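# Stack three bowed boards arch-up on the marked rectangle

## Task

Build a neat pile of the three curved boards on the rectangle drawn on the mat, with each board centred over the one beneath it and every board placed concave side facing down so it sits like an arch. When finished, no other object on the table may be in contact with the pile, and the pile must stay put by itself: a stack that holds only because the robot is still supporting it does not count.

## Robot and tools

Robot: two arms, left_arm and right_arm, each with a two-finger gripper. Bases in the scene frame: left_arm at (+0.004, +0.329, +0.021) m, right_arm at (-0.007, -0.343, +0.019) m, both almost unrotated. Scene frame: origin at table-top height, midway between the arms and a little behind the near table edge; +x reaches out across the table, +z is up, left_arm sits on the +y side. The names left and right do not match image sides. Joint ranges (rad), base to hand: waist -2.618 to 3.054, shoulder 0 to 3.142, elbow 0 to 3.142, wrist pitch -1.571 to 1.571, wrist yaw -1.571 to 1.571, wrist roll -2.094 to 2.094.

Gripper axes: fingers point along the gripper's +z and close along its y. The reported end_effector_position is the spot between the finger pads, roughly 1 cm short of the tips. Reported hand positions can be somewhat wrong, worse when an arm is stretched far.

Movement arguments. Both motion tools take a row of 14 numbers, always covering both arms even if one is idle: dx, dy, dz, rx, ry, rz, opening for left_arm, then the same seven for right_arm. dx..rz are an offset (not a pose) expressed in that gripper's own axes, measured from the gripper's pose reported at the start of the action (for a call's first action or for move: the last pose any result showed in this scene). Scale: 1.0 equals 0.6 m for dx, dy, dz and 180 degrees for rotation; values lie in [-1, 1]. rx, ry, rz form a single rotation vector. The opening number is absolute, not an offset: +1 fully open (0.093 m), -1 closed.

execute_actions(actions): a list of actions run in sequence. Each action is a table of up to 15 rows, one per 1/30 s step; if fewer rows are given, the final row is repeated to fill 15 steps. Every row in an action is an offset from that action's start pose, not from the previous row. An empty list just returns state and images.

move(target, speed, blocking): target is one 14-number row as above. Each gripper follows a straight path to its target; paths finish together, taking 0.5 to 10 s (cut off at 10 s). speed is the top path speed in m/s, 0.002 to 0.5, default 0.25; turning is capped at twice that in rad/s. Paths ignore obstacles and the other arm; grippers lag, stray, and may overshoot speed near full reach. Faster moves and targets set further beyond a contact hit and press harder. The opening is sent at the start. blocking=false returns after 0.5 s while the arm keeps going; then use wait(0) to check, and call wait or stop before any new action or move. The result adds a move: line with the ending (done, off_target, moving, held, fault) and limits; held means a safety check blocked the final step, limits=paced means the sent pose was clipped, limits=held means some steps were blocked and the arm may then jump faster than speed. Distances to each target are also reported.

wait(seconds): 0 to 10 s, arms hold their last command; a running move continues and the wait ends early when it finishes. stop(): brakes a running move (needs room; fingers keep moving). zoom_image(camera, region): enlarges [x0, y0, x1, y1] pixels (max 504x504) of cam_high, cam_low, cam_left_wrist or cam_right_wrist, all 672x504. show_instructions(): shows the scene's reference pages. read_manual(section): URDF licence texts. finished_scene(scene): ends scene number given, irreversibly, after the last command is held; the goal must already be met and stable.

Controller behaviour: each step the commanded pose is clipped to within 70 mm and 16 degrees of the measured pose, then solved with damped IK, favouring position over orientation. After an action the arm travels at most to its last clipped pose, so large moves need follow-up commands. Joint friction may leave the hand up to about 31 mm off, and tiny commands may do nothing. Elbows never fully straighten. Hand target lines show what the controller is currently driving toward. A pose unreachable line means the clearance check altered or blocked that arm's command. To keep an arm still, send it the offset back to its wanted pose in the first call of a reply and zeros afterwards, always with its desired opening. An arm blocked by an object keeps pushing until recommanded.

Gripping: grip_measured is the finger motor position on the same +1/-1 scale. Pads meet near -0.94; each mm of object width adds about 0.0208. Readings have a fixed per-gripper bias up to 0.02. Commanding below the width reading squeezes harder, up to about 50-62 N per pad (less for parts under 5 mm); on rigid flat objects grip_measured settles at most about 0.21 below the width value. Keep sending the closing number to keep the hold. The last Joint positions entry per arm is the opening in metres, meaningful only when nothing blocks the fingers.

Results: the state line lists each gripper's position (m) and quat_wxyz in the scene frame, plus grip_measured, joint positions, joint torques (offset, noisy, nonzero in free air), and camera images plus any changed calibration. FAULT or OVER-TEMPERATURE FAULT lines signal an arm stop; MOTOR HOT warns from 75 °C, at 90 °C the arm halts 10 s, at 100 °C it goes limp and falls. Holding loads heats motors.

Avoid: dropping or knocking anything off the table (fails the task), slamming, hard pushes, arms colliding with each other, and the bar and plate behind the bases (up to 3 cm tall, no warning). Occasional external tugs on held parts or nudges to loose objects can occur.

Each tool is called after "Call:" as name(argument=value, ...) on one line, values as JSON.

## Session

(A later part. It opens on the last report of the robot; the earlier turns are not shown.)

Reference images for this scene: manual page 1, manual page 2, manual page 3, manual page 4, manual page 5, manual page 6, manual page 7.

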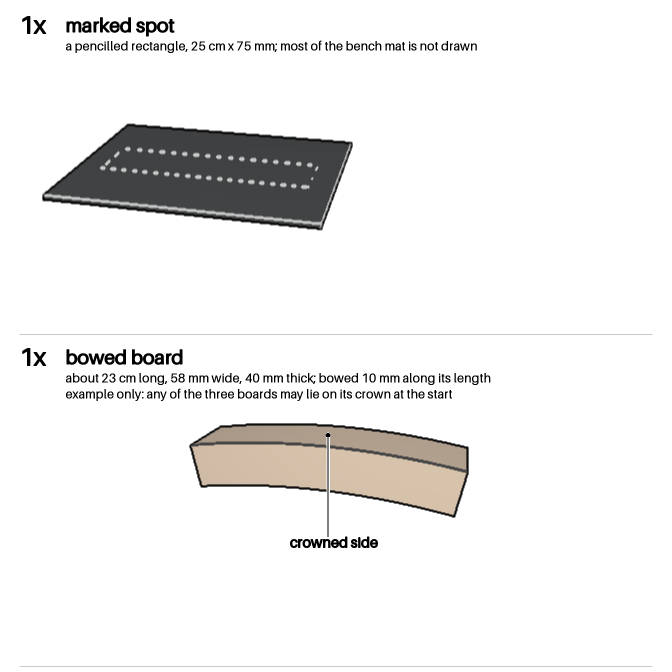

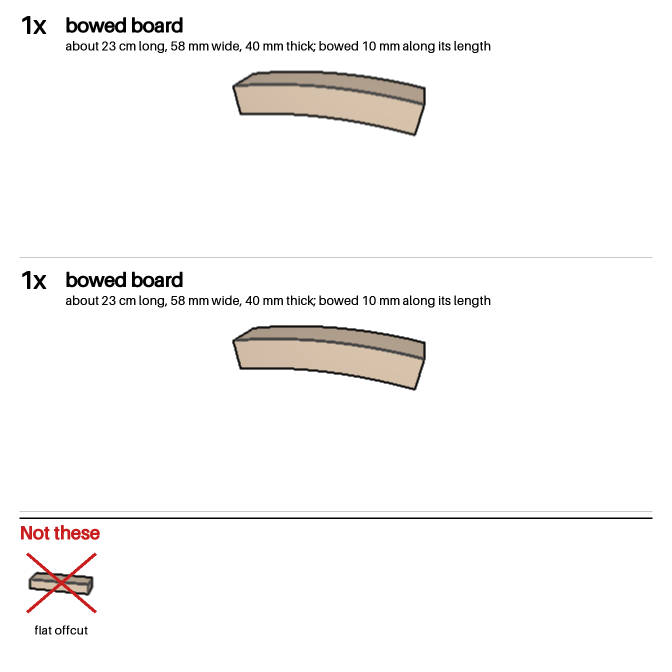

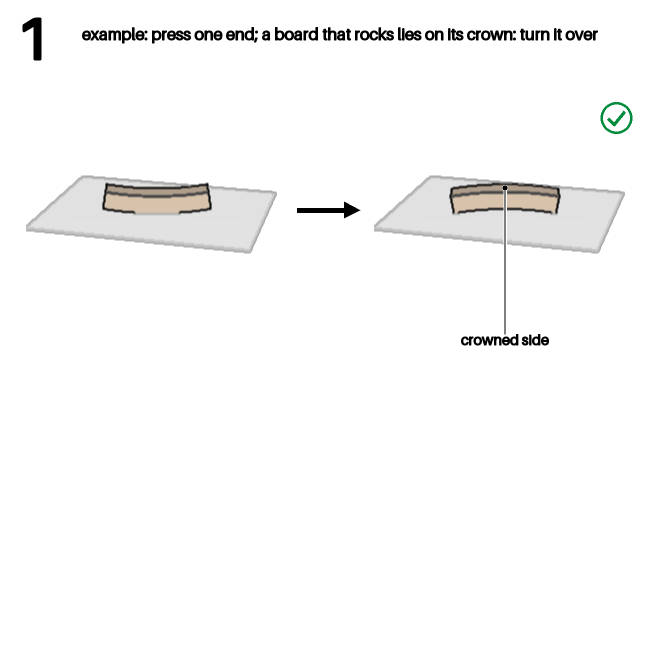

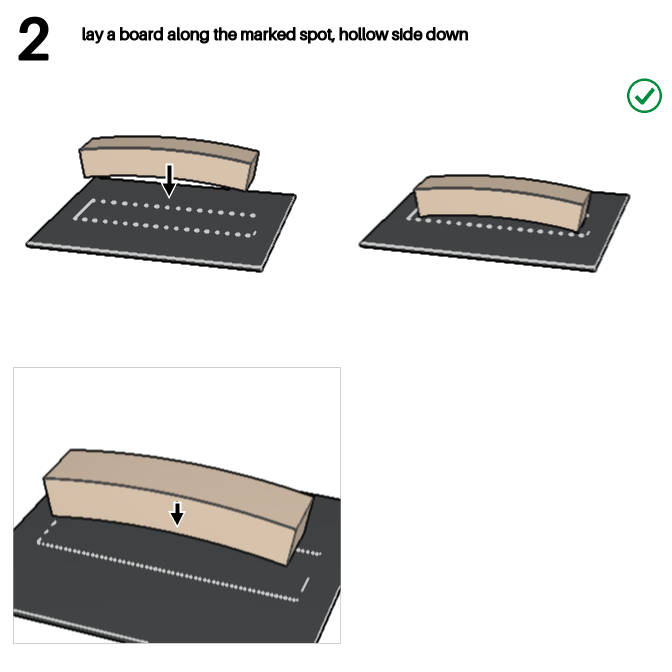

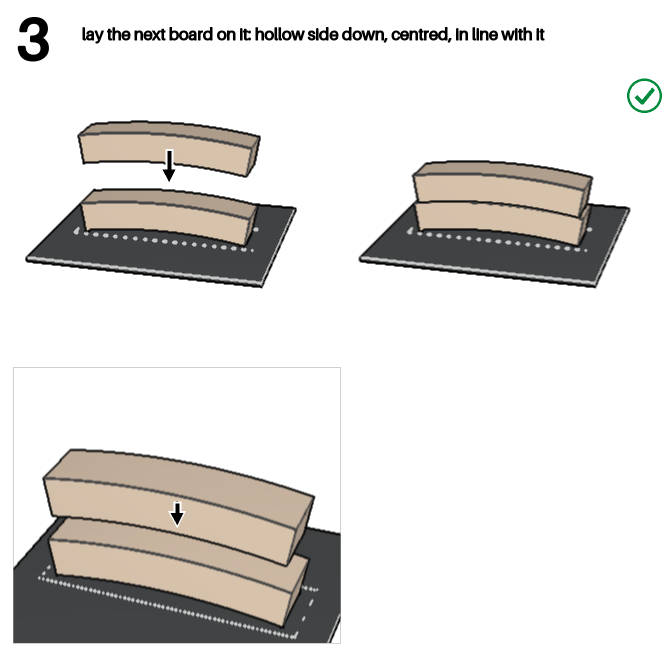

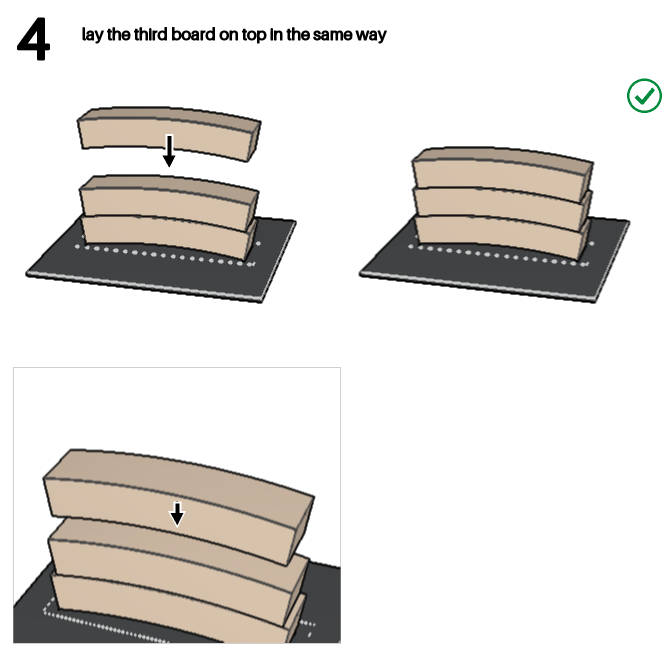

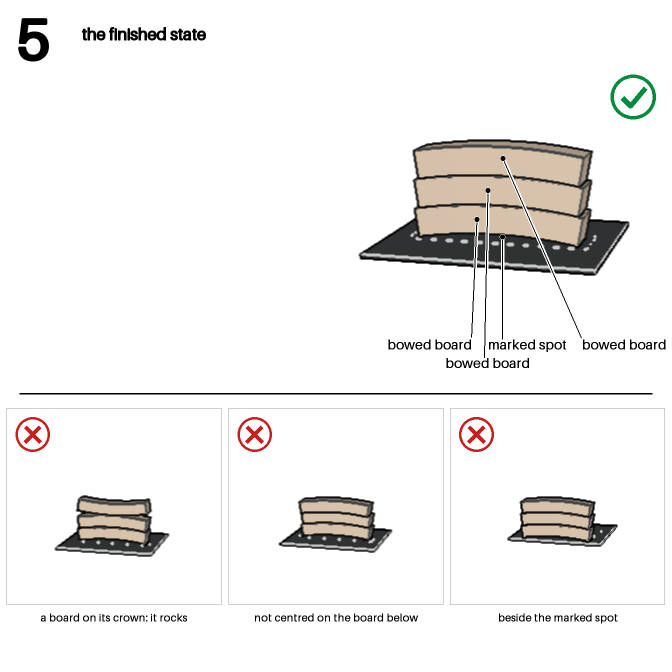

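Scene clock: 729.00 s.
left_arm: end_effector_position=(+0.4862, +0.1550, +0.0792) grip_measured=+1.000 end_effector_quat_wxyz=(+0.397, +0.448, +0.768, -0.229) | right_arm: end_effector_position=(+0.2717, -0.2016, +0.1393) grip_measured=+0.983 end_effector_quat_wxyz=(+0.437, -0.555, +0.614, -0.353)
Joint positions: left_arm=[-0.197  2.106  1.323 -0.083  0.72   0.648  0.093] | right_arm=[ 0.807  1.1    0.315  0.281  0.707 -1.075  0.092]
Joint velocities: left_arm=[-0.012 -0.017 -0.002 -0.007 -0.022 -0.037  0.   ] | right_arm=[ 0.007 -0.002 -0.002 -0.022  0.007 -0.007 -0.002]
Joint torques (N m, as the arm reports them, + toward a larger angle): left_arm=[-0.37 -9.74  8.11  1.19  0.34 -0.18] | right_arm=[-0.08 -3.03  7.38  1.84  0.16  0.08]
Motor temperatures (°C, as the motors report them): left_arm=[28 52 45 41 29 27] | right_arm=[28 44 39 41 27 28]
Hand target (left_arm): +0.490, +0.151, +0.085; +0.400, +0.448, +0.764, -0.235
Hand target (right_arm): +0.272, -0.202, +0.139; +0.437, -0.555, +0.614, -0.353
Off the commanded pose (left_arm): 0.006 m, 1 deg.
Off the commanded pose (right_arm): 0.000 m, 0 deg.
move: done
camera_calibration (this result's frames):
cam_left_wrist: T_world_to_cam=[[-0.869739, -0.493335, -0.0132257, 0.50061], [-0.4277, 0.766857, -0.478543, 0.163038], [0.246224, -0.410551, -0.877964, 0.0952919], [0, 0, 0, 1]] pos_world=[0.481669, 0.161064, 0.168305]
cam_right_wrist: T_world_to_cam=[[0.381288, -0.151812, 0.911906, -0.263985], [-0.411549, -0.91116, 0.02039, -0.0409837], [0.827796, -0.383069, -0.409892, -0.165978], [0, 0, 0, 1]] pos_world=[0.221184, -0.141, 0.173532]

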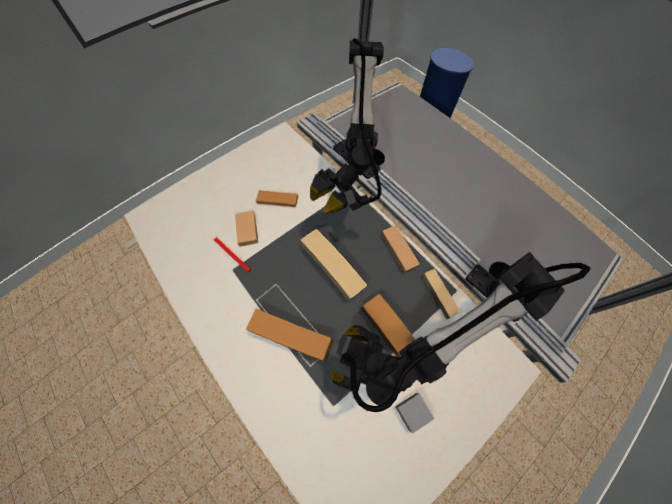

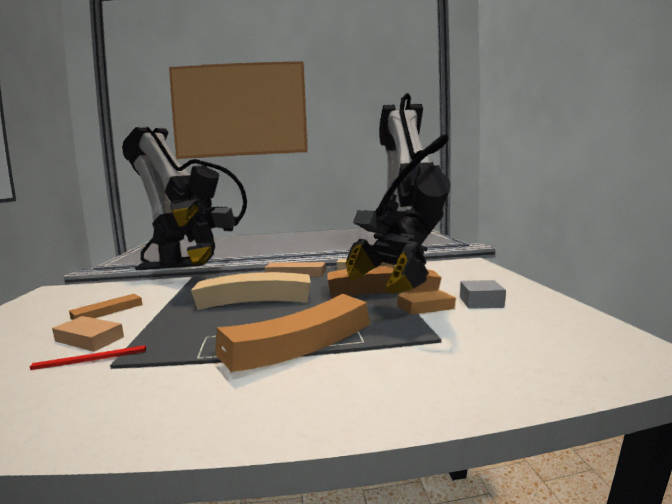

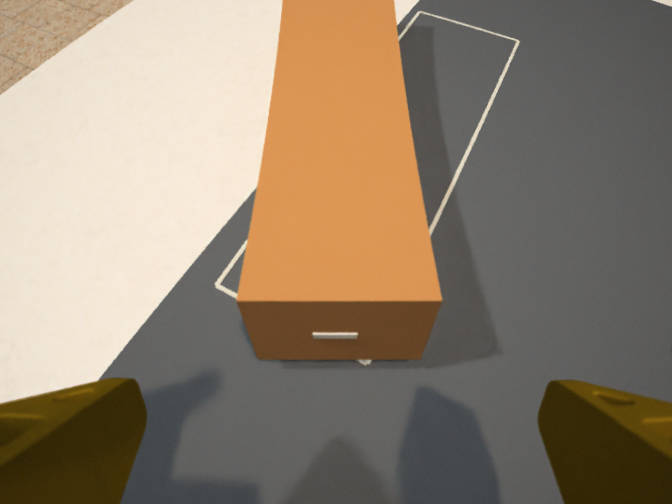

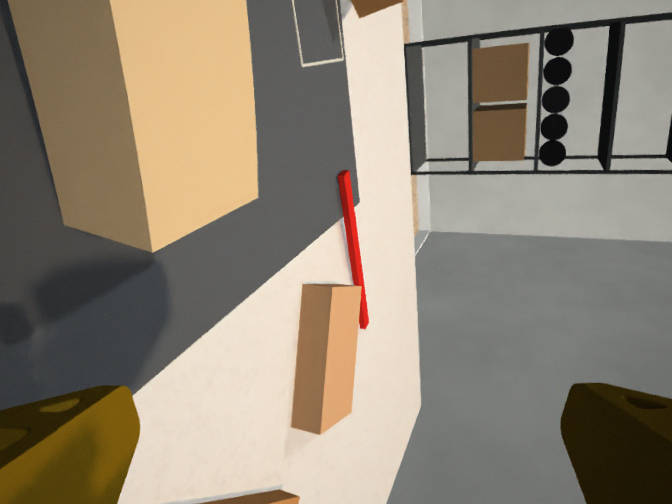

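Call:
move(target=[-0.015,0,0.165,0,0,0,1,0,0,0,0,0,0,1], speed=0.07)

Call:
execute_actions(actions=[[[0,0,0,0,0,0,-0.25,0,0,0,0,0,0,1]],[[0,0,0,0,0,0,-0.25,0,0,0,0,0,0,1]]])

Scene clock: 734.90 s.
left_arm: end_effector_position=(+0.5185, +0.0866, +0.0202) grip_measured=+1.000 end_effector_quat_wxyz=(+0.377, +0.446, +0.777, -0.235) | right_arm: end_effector_position=(+0.2717, -0.2016, +0.1393) grip_measured=+0.983 end_effector_quat_wxyz=(+0.437, -0.555, +0.614, -0.353)
Joint positions: left_arm=[-0.336  2.373  1.533  0.01   0.629  0.52   0.093] | right_arm=[ 0.807  1.1    0.315  0.281  0.707 -1.075  0.092]
Joint velocities: left_arm=[ 0.012 -0.002  0.007 -0.022  0.007  0.022  0.   ] | right_arm=[ 0.002  0.002  0.007  0.037 -0.081  0.022 -0.001]
Joint torques (N m, as the arm reports them, + toward a larger angle): left_arm=[ -0.64 -11.55   7.95   1.61   0.12  -0.14] | right_arm=[-0.28 -3.    7.51  1.85  0.18  0.09]
Motor temperatures (°C, as the motors report them): left_arm=[28 54 45 41 29 27] | right_arm=[28 43 39 41 27 28]
Hand target (left_arm): +0.529, +0.081, +0.030; +0.397, +0.448, +0.768, -0.228
Hand target (right_arm): +0.272, -0.202, +0.139; +0.437, -0.555, +0.614, -0.353
Off the commanded pose (left_arm): 0.015 m, 3 deg.
Off the commanded pose (right_arm): 0.000 m, 0 deg.
move: off_target (left_arm)
camera_calibration (this result's frames):
cam_left_wrist: T_world_to_cam=[[-0.871087, -0.490778, 0.0185758, 0.493968], [-0.445242, 0.77317, -0.451628, 0.209078], [0.207287, -0.401678, -0.892013, 0.0272389], [0, 0, 0, 1]] pos_world=[0.517733, 0.0917172, 0.109547]
cam_right_wrist: T_world_to_cam=[[0.381288, -0.151812, 0.911906, -0.263985], [-0.411549, -0.91116, 0.02039, -0.0409837], [0.827796, -0.383069, -0.409892, -0.165978], [0, 0, 0, 1]] pos_world=[0.221184, -0.141, 0.173532]

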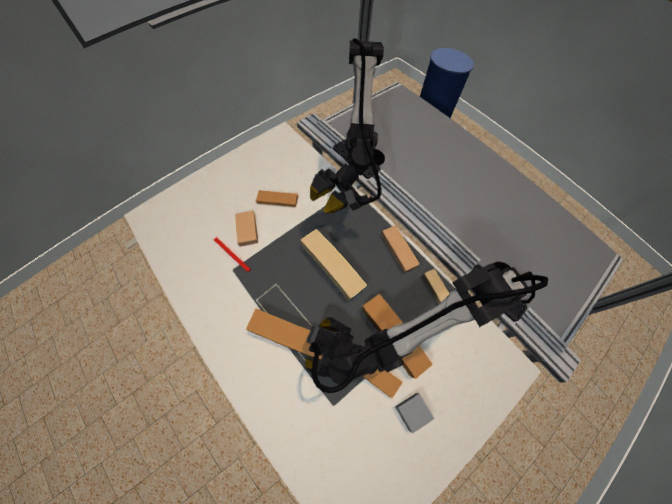

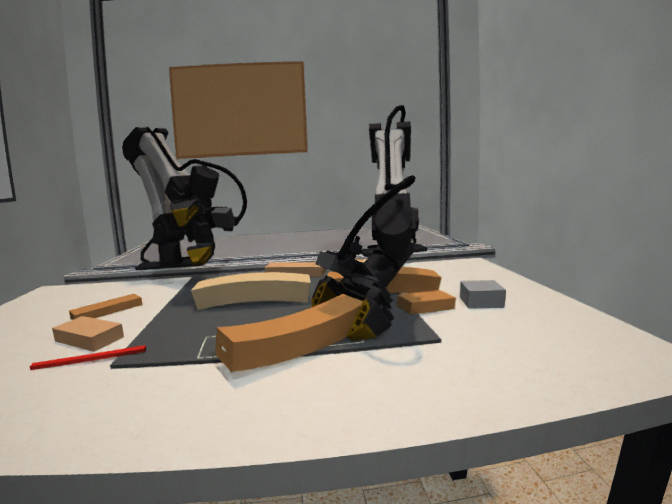

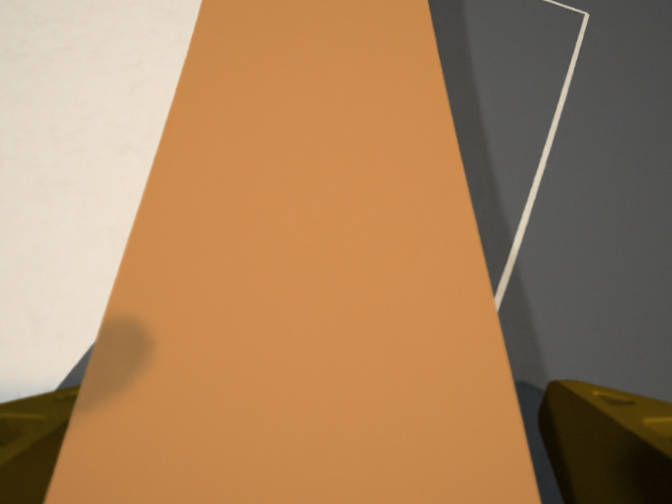

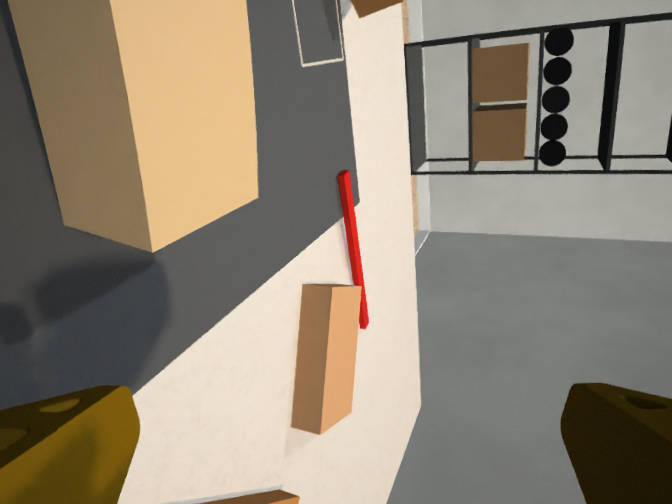

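Scene clock: 735.90 s.
left_arm: end_effector_position=(+0.5199, +0.0883, +0.0196) grip_measured=+0.232 end_effector_quat_wxyz=(+0.378, +0.444, +0.779, -0.230) | right_arm: end_effector_position=(+0.2717, -0.2016, +0.1393) grip_measured=+0.983 end_effector_quat_wxyz=(+0.437, -0.555, +0.614, -0.353)
Joint positions: left_arm=[-0.335  2.373  1.533  0.011  0.618  0.519  0.056] | right_arm=[ 0.807  1.1    0.315  0.281  0.707 -1.075  0.092]
Joint velocities: left_arm=[-0.007  0.012 -0.012 -0.037 -0.066  0.007 -0.   ] | right_arm=[-0.002 -0.002 -0.002  0.007  0.037 -0.022 -0.   ]
Joint torques (N m, as the arm reports them, + toward a larger angle): left_arm=[  0.07 -12.07   6.07   1.4    0.2   -0.09] | right_arm=[-0.1  -3.04  7.52  1.84  0.17  0.04]
Motor temperatures (°C, as the motors report them): left_arm=[28 54 45 41 29 27] | right_arm=[28 43 39 41 27 28]
Hand target (left_arm): +0.520, +0.088, +0.020; +0.378, +0.444, +0.779, -0.230
Hand target (right_arm): +0.272, -0.202, +0.139; +0.437, -0.555, +0.614, -0.353
Off the commanded pose (left_arm): 0.000 m, 0 deg.
Off the commanded pose (right_arm): 0.000 m, 0 deg.
camera_calibration (this result's frames):
cam_left_wrist: T_world_to_cam=[[-0.866886, -0.498331, 0.0132134, 0.494665], [-0.450826, 0.772385, -0.447412, 0.210976], [0.212753, -0.393812, -0.89423, 0.0236142], [0, 0, 0, 1]] pos_world=[0.518908, 0.0928514, 0.108974]
cam_right_wrist: T_world_to_cam=[[0.381288, -0.151812, 0.911906, -0.263985], [-0.411549, -0.91116, 0.02039, -0.0409837], [0.827796, -0.383069, -0.409892, -0.165978], [0, 0, 0, 1]] pos_world=[0.221184, -0.141, 0.173532]

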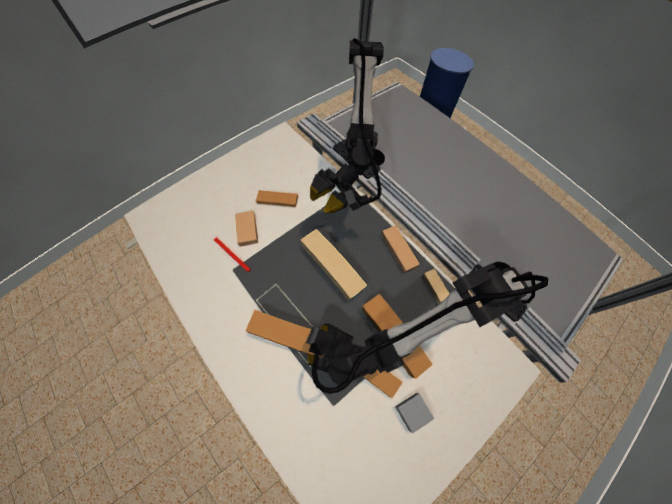

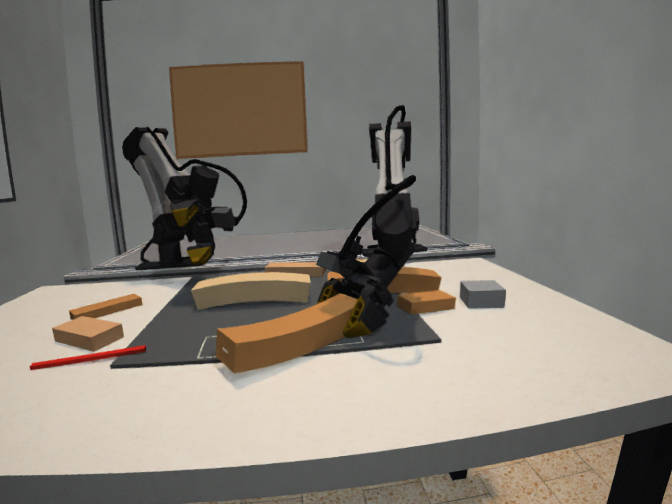

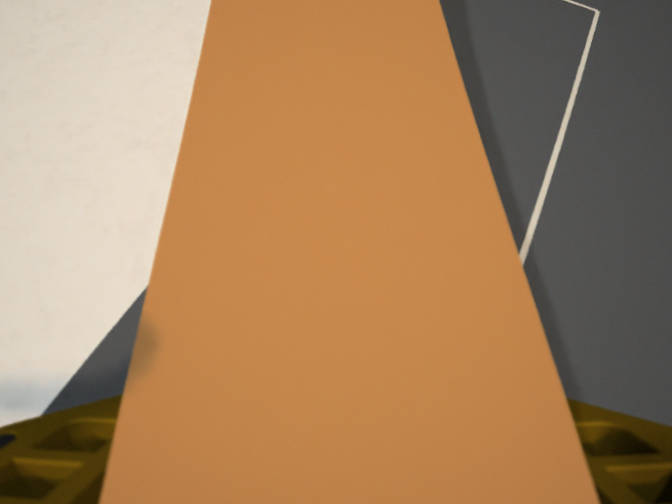

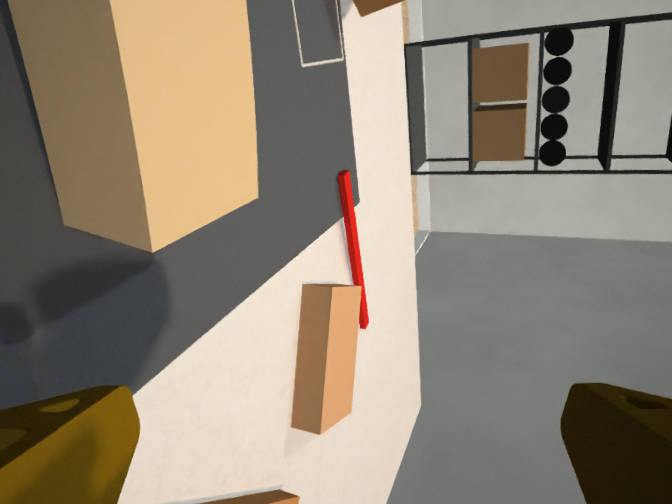

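Call:
move(target=[0.013,-0.137,-0.062,0.14,0,0.09,-0.3,0,0,0,0,0,0,1], speed=0.06)

Scene clock: 743.13 s.
left_arm: end_effector_position=(+0.4416, +0.0895, +0.0230) grip_measured=+0.232 end_effector_quat_wxyz=(+0.300, +0.617, +0.662, -0.303) | right_arm: end_effector_position=(+0.2717, -0.2016, +0.1393) grip_measured=+0.983 end_effector_quat_wxyz=(+0.437, -0.555, +0.614, -0.353)
Joint positions: left_arm=[-0.314  2.345  1.592 -0.498  0.852  1.109  0.056] | right_arm=[ 0.807  1.1    0.315  0.281  0.707 -1.075  0.092]
Joint velocities: left_arm=[ 0.012 -0.012 -0.002 -0.051  0.022  0.095 -0.   ] | right_arm=[-0.022 -0.007 -0.007 -0.037  0.007 -0.051 -0.   ]
Joint torques (N m, as the arm reports them, + toward a larger angle): left_arm=[ -1.08 -11.85   7.31   0.39   1.23   0.01] | right_arm=[-0.22 -3.14  7.36  1.86  0.17  0.04]
Motor temperatures (°C, as the motors report them): left_arm=[28 58 45 40 29 27] | right_arm=[28 43 40 41 27 28]
Hand target (left_arm): +0.432, +0.077, +0.038; +0.303, +0.619, +0.641, -0.338
Hand target (right_arm): +0.272, -0.202, +0.139; +0.437, -0.555, +0.614, -0.353
Off the commanded pose (left_arm): 0.022 m, 5 deg.
Off the commanded pose (right_arm): 0.000 m, 0 deg.
move: off_target (left_arm)
camera_calibration (this result's frames):
cam_left_wrist: T_world_to_cam=[[-0.998349, -0.0535806, 0.0206891, 0.445421], [-0.0573315, 0.907898, -0.415253, -0.0103749], [0.00346589, -0.415754, -0.909471, 0.138514], [0, 0, 0, 1]] pos_world=[0.443611, 0.090873, 0.112451]
cam_right_wrist: T_world_to_cam=[[0.381288, -0.151812, 0.911906, -0.263985], [-0.411549, -0.91116, 0.02039, -0.0409837], [0.827796, -0.383069, -0.409892, -0.165978], [0, 0, 0, 1]] pos_world=[0.221184, -0.141, 0.173532]

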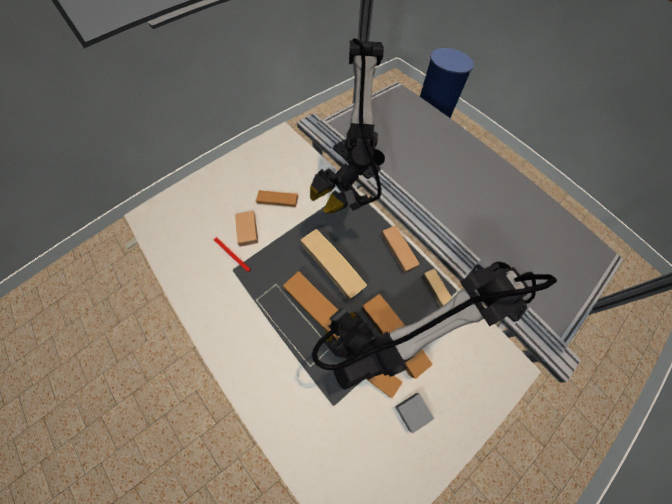

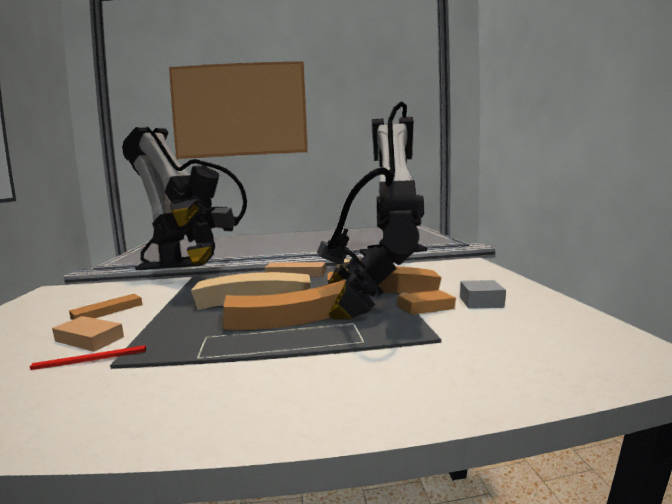

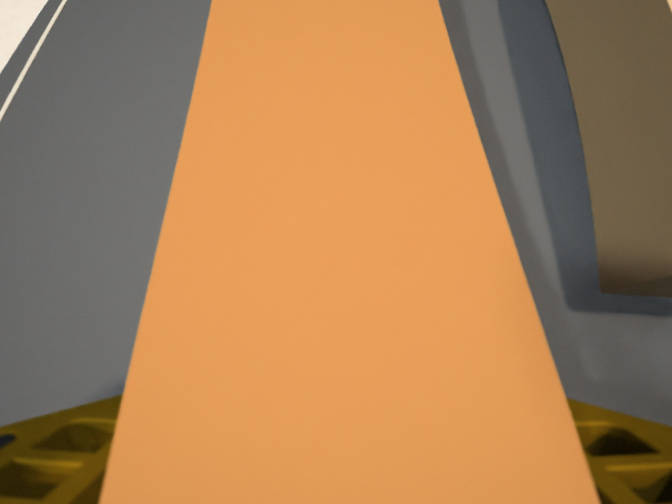

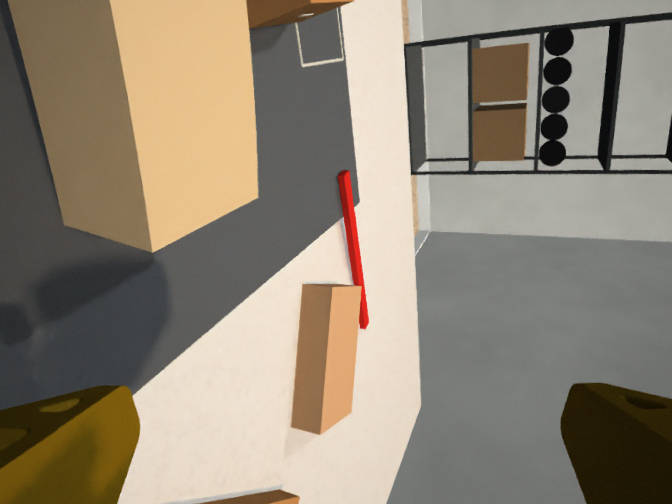

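Call:
move(target=[0,0,-0.14,0,0,0,0.6,-0.01,0.021,0.132,-0.359,-0.219,0.148,1], speed=0.15)

Call:
move(target=[-0.127,-0.167,0.113,0.014,0,0.01,0.9,0,0,0,0,0,0,1], speed=0.15)

Scene clock: 760.03 s.
left_arm: end_effector_position=(+0.4310, +0.1499, +0.0562) grip_measured=+0.598 end_effector_quat_wxyz=(+0.281, +0.615, +0.667, -0.313) | right_arm: end_effector_position=(+0.3410, -0.1905, +0.1022) grip_measured=+0.983 end_effector_quat_wxyz=(-0.315, +0.639, -0.635, -0.299)
Joint positions: left_arm=[-0.183  2.279  1.637 -0.816  0.877  1.322  0.074] | right_arm=[ 0.041  1.904  1.253 -0.813 -0.89  -1.465  0.092]
Joint velocities: left_arm=[-0.007 -0.007 -0.007 -0.037  0.007 -0.037 -0.001] | right_arm=[ 0.007 -0.007 -0.007  0.022  0.007 -0.095  0.001]
Joint torques (N m, as the arm reports them, + toward a larger angle): left_arm=[  1.09 -13.06   7.66   0.29   0.49  -0.08] | right_arm=[-0.68 -8.08  7.6   0.27 -0.72 -0.1 ]
Motor temperatures (°C, as the motors report them): left_arm=[28 63 46 38 30 27] | right_arm=[28 42 40 41 27 28]
Hand target (left_arm): +0.439, +0.154, +0.076; +0.300, +0.617, +0.661, -0.304
Hand target (right_arm): +0.342, -0.193, +0.097; -0.309, +0.633, -0.639, -0.309
Off the commanded pose (left_arm): 0.022 m, 3 deg.
Off the commanded pose (right_arm): 0.003 m, 2 deg.
move: off_target (left_arm)
camera_calibration (this result's frames):
cam_left_wrist: T_world_to_cam=[[-0.997065, -0.0456555, 0.0614646, 0.433305], [-0.0665595, 0.913622, -0.401079, -0.0496427], [-0.0378439, -0.403993, -0.913979, 0.210154], [0, 0, 0, 1]] pos_world=[0.436682, 0.150038, 0.145533]
cam_right_wrist: T_world_to_cam=[[0.999959, -0.00827365, 0.00367992, -0.345658], [-0.00586934, -0.901679, -0.432367, -0.0918781], [0.00689536, 0.432327, -0.90169, 0.251239], [0, 0, 0, 1]] pos_world=[0.343372, -0.194322, 0.188087]

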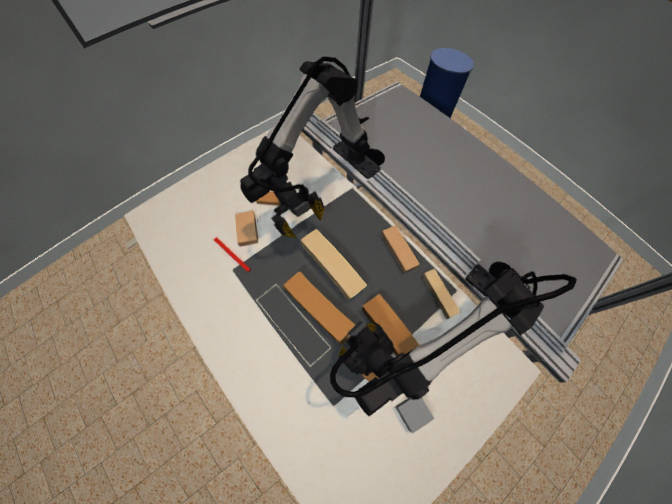

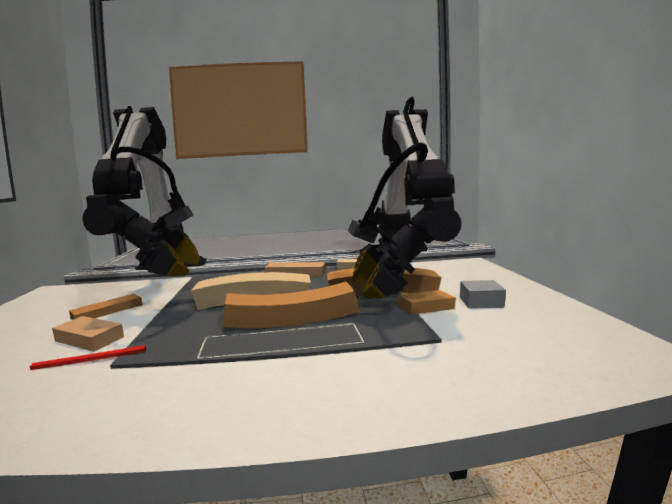

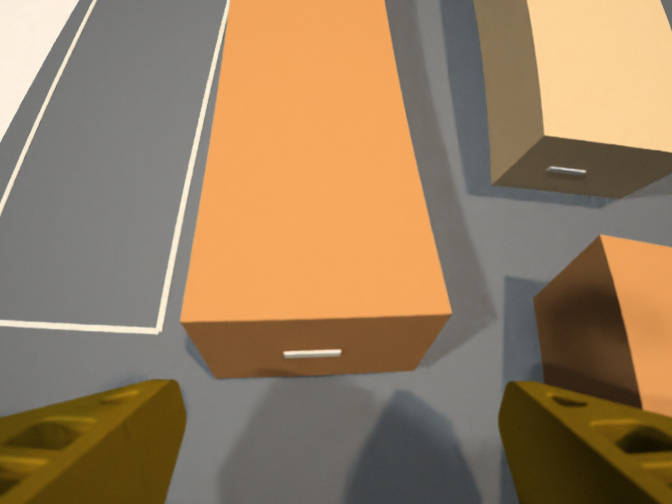

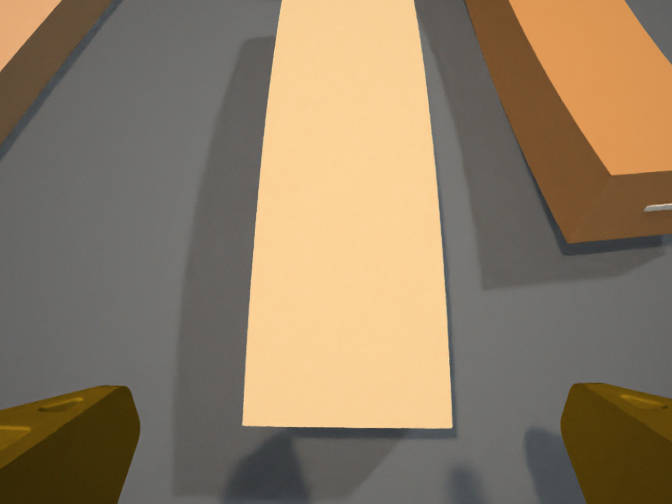

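Scene clock: 761.53 s.
left_arm: end_effector_position=(+0.3539, +0.0823, +0.0645) grip_measured=+0.899 end_effector_quat_wxyz=(+0.241, +0.606, +0.705, -0.277) | right_arm: end_effector_position=(+0.3410, -0.1905, +0.1021) grip_measured=+0.983 end_effector_quat_wxyz=(-0.315, +0.639, -0.635, -0.299)
Joint positions: left_arm=[-0.423  1.989  1.26  -0.521  0.71   0.946  0.088] | right_arm=[ 0.041  1.904  1.253 -0.813 -0.89  -1.465  0.092]
Joint velocities: left_arm=[-0.012 -0.007 -0.017  0.007  0.037  0.007 -0.   ] | right_arm=[-0.017 -0.002 -0.007 -0.095 -0.007 -0.007 -0.001]
Joint torques (N m, as the arm reports them, + toward a larger angle): left_arm=[-4.86 -9.68  4.4   1.32  1.47  0.1 ] | right_arm=[ -0.2  -10.28   6.46   0.46  -0.64   0.  ]
Motor temperatures (°C, as the motors report them): left_arm=[28 64 45 38 30 27] | right_arm=[28 43 40 41 27 28]
Hand target (left_arm): +0.336, +0.049, +0.077; +0.268, +0.633, +0.651, -0.321
Hand target (right_arm): +0.341, -0.191, +0.102; -0.315, +0.639, -0.635, -0.299
Off the commanded pose (left_arm): 0.044 m, 9 deg.
Off the commanded pose (right_arm): 0.000 m, 0 deg.
move: off_target (left_arm)
camera_calibration (this result's frames):
cam_left_wrist: T_world_to_cam=[[-0.990233, -0.107537, 0.0887381, 0.353804], [-0.128986, 0.948212, -0.290271, 0.0223105], [-0.0529275, -0.298882, -0.952821, 0.186649], [0, 0, 0, 1]] pos_world=[0.363105, 0.0726781, 0.152923]
cam_right_wrist: T_world_to_cam=[[0.99996, -0.00827154, 0.00329938, -0.345551], [-0.00603213, -0.901689, -0.432343, -0.0918342], [0.00655116, 0.432306, -0.901703, 0.251349], [0, 0, 0, 1]] pos_world=[0.343337, -0.194324, 0.188079]

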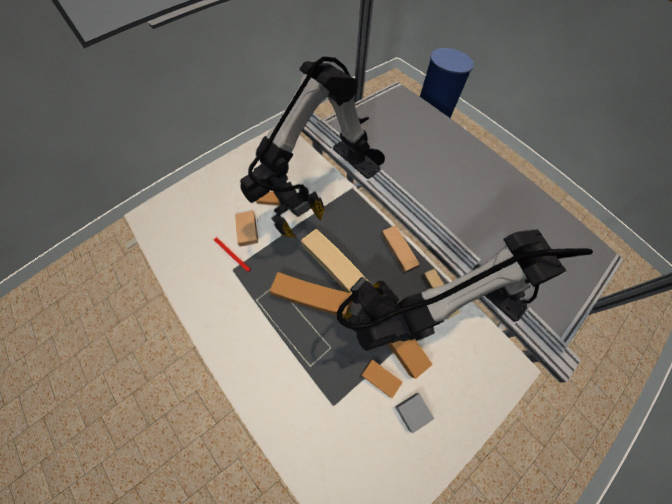

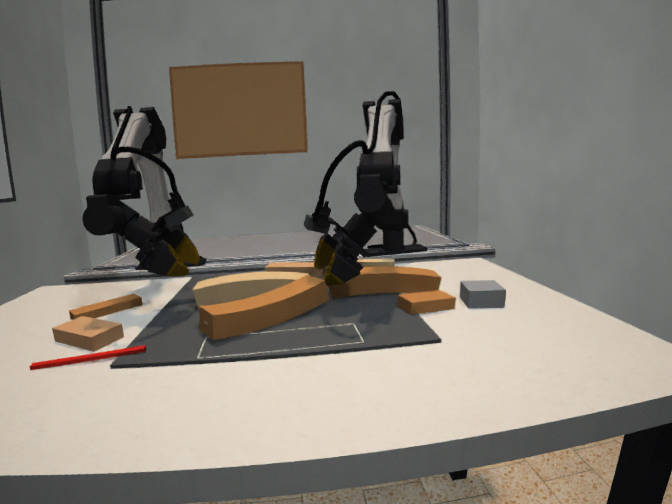

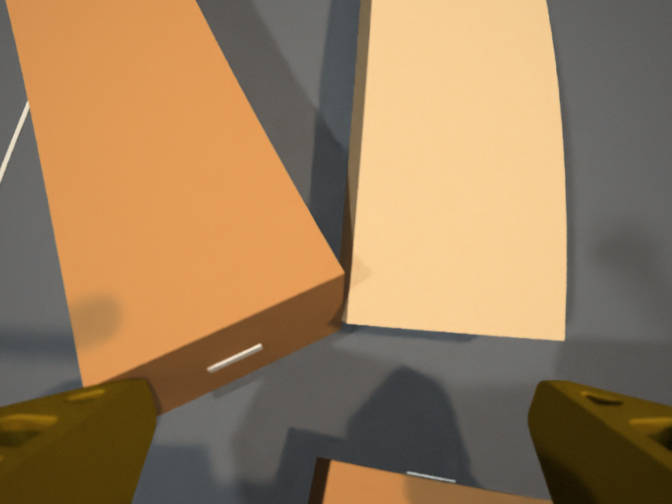

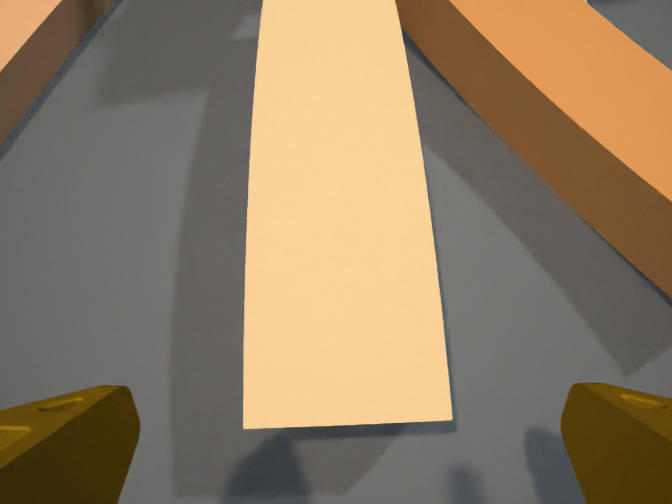

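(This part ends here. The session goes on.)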